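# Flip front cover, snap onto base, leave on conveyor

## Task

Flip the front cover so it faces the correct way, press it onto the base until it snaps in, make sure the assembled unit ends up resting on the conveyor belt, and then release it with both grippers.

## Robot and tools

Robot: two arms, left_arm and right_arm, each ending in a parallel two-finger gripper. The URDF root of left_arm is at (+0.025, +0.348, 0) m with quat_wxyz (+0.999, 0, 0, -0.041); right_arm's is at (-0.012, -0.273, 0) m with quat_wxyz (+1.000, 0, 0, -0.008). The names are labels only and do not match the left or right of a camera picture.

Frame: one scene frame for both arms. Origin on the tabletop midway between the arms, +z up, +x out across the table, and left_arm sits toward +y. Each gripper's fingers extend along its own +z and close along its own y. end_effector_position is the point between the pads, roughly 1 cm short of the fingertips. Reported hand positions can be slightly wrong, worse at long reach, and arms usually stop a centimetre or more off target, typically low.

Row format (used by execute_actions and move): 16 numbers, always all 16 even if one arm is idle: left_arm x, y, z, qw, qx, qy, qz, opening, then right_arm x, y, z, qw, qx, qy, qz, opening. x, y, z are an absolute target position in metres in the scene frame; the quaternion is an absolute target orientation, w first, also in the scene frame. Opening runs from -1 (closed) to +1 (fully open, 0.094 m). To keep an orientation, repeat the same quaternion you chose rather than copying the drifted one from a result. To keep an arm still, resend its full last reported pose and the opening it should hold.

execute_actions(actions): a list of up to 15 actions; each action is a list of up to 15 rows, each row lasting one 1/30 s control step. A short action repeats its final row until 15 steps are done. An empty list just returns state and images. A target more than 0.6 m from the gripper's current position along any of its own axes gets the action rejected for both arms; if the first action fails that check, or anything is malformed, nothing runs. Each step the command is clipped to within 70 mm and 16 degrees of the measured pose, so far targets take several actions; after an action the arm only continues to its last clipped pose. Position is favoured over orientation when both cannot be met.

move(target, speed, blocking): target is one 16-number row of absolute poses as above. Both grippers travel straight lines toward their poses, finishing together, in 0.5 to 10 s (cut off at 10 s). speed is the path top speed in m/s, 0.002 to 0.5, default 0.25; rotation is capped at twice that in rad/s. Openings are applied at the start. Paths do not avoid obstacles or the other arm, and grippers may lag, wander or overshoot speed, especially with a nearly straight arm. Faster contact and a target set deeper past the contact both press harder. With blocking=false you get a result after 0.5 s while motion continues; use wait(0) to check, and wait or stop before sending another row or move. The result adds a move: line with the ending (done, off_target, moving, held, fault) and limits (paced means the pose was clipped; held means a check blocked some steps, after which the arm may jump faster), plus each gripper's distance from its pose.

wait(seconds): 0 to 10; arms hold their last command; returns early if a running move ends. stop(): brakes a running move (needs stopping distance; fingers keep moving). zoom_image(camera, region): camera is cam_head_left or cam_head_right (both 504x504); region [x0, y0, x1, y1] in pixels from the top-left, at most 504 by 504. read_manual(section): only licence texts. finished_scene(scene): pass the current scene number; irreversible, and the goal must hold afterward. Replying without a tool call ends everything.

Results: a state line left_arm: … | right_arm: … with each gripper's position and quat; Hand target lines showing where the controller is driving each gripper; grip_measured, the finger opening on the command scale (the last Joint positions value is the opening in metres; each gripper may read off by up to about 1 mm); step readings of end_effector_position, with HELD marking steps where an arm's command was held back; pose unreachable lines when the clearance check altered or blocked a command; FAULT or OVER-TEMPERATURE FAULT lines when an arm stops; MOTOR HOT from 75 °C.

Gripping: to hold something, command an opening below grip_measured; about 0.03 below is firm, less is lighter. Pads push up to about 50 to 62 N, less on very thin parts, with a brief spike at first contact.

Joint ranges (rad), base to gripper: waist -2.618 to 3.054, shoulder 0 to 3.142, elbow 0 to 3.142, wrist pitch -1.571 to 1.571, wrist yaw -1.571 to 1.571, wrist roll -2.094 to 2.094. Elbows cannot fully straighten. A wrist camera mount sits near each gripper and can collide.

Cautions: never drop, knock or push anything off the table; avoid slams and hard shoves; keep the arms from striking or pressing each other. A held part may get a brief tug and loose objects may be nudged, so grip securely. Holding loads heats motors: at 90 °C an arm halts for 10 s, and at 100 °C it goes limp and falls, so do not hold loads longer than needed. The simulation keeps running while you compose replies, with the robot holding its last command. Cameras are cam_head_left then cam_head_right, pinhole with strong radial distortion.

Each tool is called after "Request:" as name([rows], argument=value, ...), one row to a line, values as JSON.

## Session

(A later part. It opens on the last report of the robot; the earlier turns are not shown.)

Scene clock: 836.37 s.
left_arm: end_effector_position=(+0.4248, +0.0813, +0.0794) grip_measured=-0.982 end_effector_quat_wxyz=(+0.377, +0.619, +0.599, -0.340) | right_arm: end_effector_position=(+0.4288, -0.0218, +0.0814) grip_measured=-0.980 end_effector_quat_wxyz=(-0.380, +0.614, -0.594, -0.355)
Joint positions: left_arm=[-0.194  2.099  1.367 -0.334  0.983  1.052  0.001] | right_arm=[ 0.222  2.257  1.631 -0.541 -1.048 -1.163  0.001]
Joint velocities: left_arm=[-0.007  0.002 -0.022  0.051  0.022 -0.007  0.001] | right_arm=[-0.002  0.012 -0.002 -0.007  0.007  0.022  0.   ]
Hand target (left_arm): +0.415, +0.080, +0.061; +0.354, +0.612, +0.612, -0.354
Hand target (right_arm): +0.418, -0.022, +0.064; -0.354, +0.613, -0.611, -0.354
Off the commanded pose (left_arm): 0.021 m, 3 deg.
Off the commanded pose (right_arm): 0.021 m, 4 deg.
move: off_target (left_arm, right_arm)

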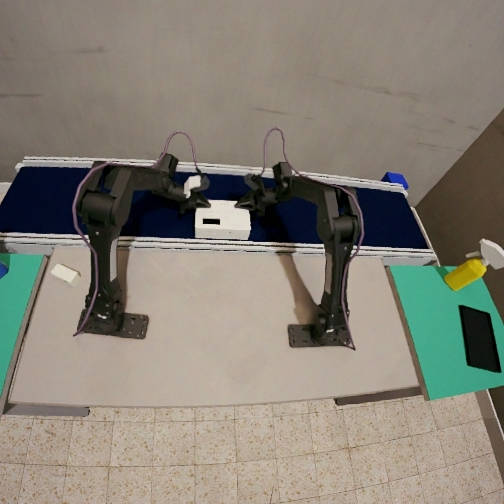

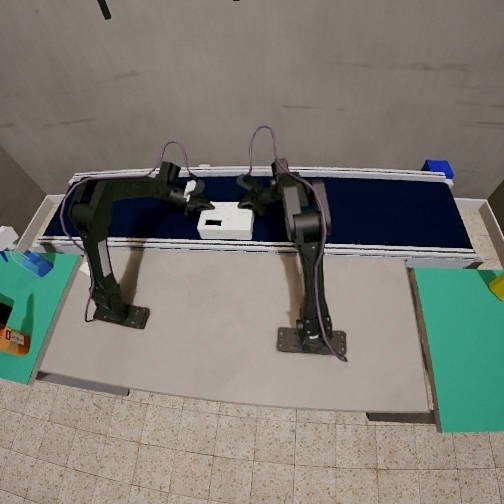

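Fully down and flush.

Request:
move(target=[0.38,0.17,0.15,0.354,0.612,0.612,-0.354,-1, 0.38,-0.12,0.15,0.354,-0.612,0.612,0.354,-1], speed=0.1)

Request:
finished_scene(scene=1)

Scene clock: 843.10 s.
left_arm: end_effector_position=(+0.3787, +0.1702, +0.1359) grip_measured=-0.982 end_effector_quat_wxyz=(+0.340, +0.611, +0.622, -0.353) | right_arm: end_effector_position=(+0.3800, -0.1182, +0.1363) grip_measured=-0.980 end_effector_quat_wxyz=(-0.345, +0.608, -0.619, -0.358)
Joint positions: left_arm=[ 0.008  1.902  1.381 -0.942  1.021  1.418  0.001] | right_arm=[ 0.016  2.08   1.63  -1.138 -1.041 -1.563  0.001]
Joint velocities: left_arm=[-0.002  0.002 -0.007 -0.066 -0.022  0.081 -0.   ] | right_arm=[ 0.007  0.002 -0.022 -0.022  0.051 -0.022  0.001]
Hand target (left_arm): +0.380, +0.170, +0.151; +0.355, +0.612, +0.612, -0.355
Hand target (right_arm): +0.380, -0.119, +0.150; -0.356, +0.611, -0.612, -0.354
Off the commanded pose (left_arm): 0.014 m, 2 deg.
Off the commanded pose (right_arm): 0.014 m, 1 deg.
move: off_target (left_arm, right_arm)

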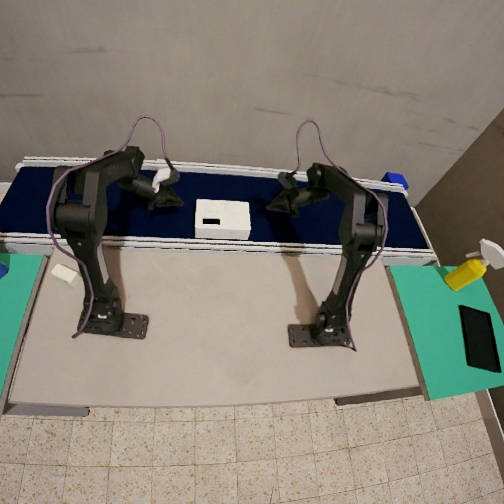

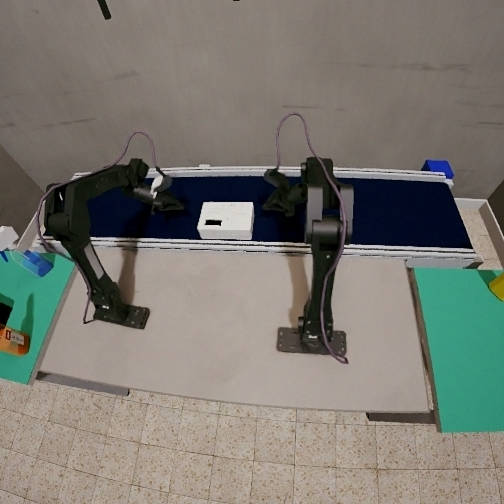

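The scene is finished: the task was done.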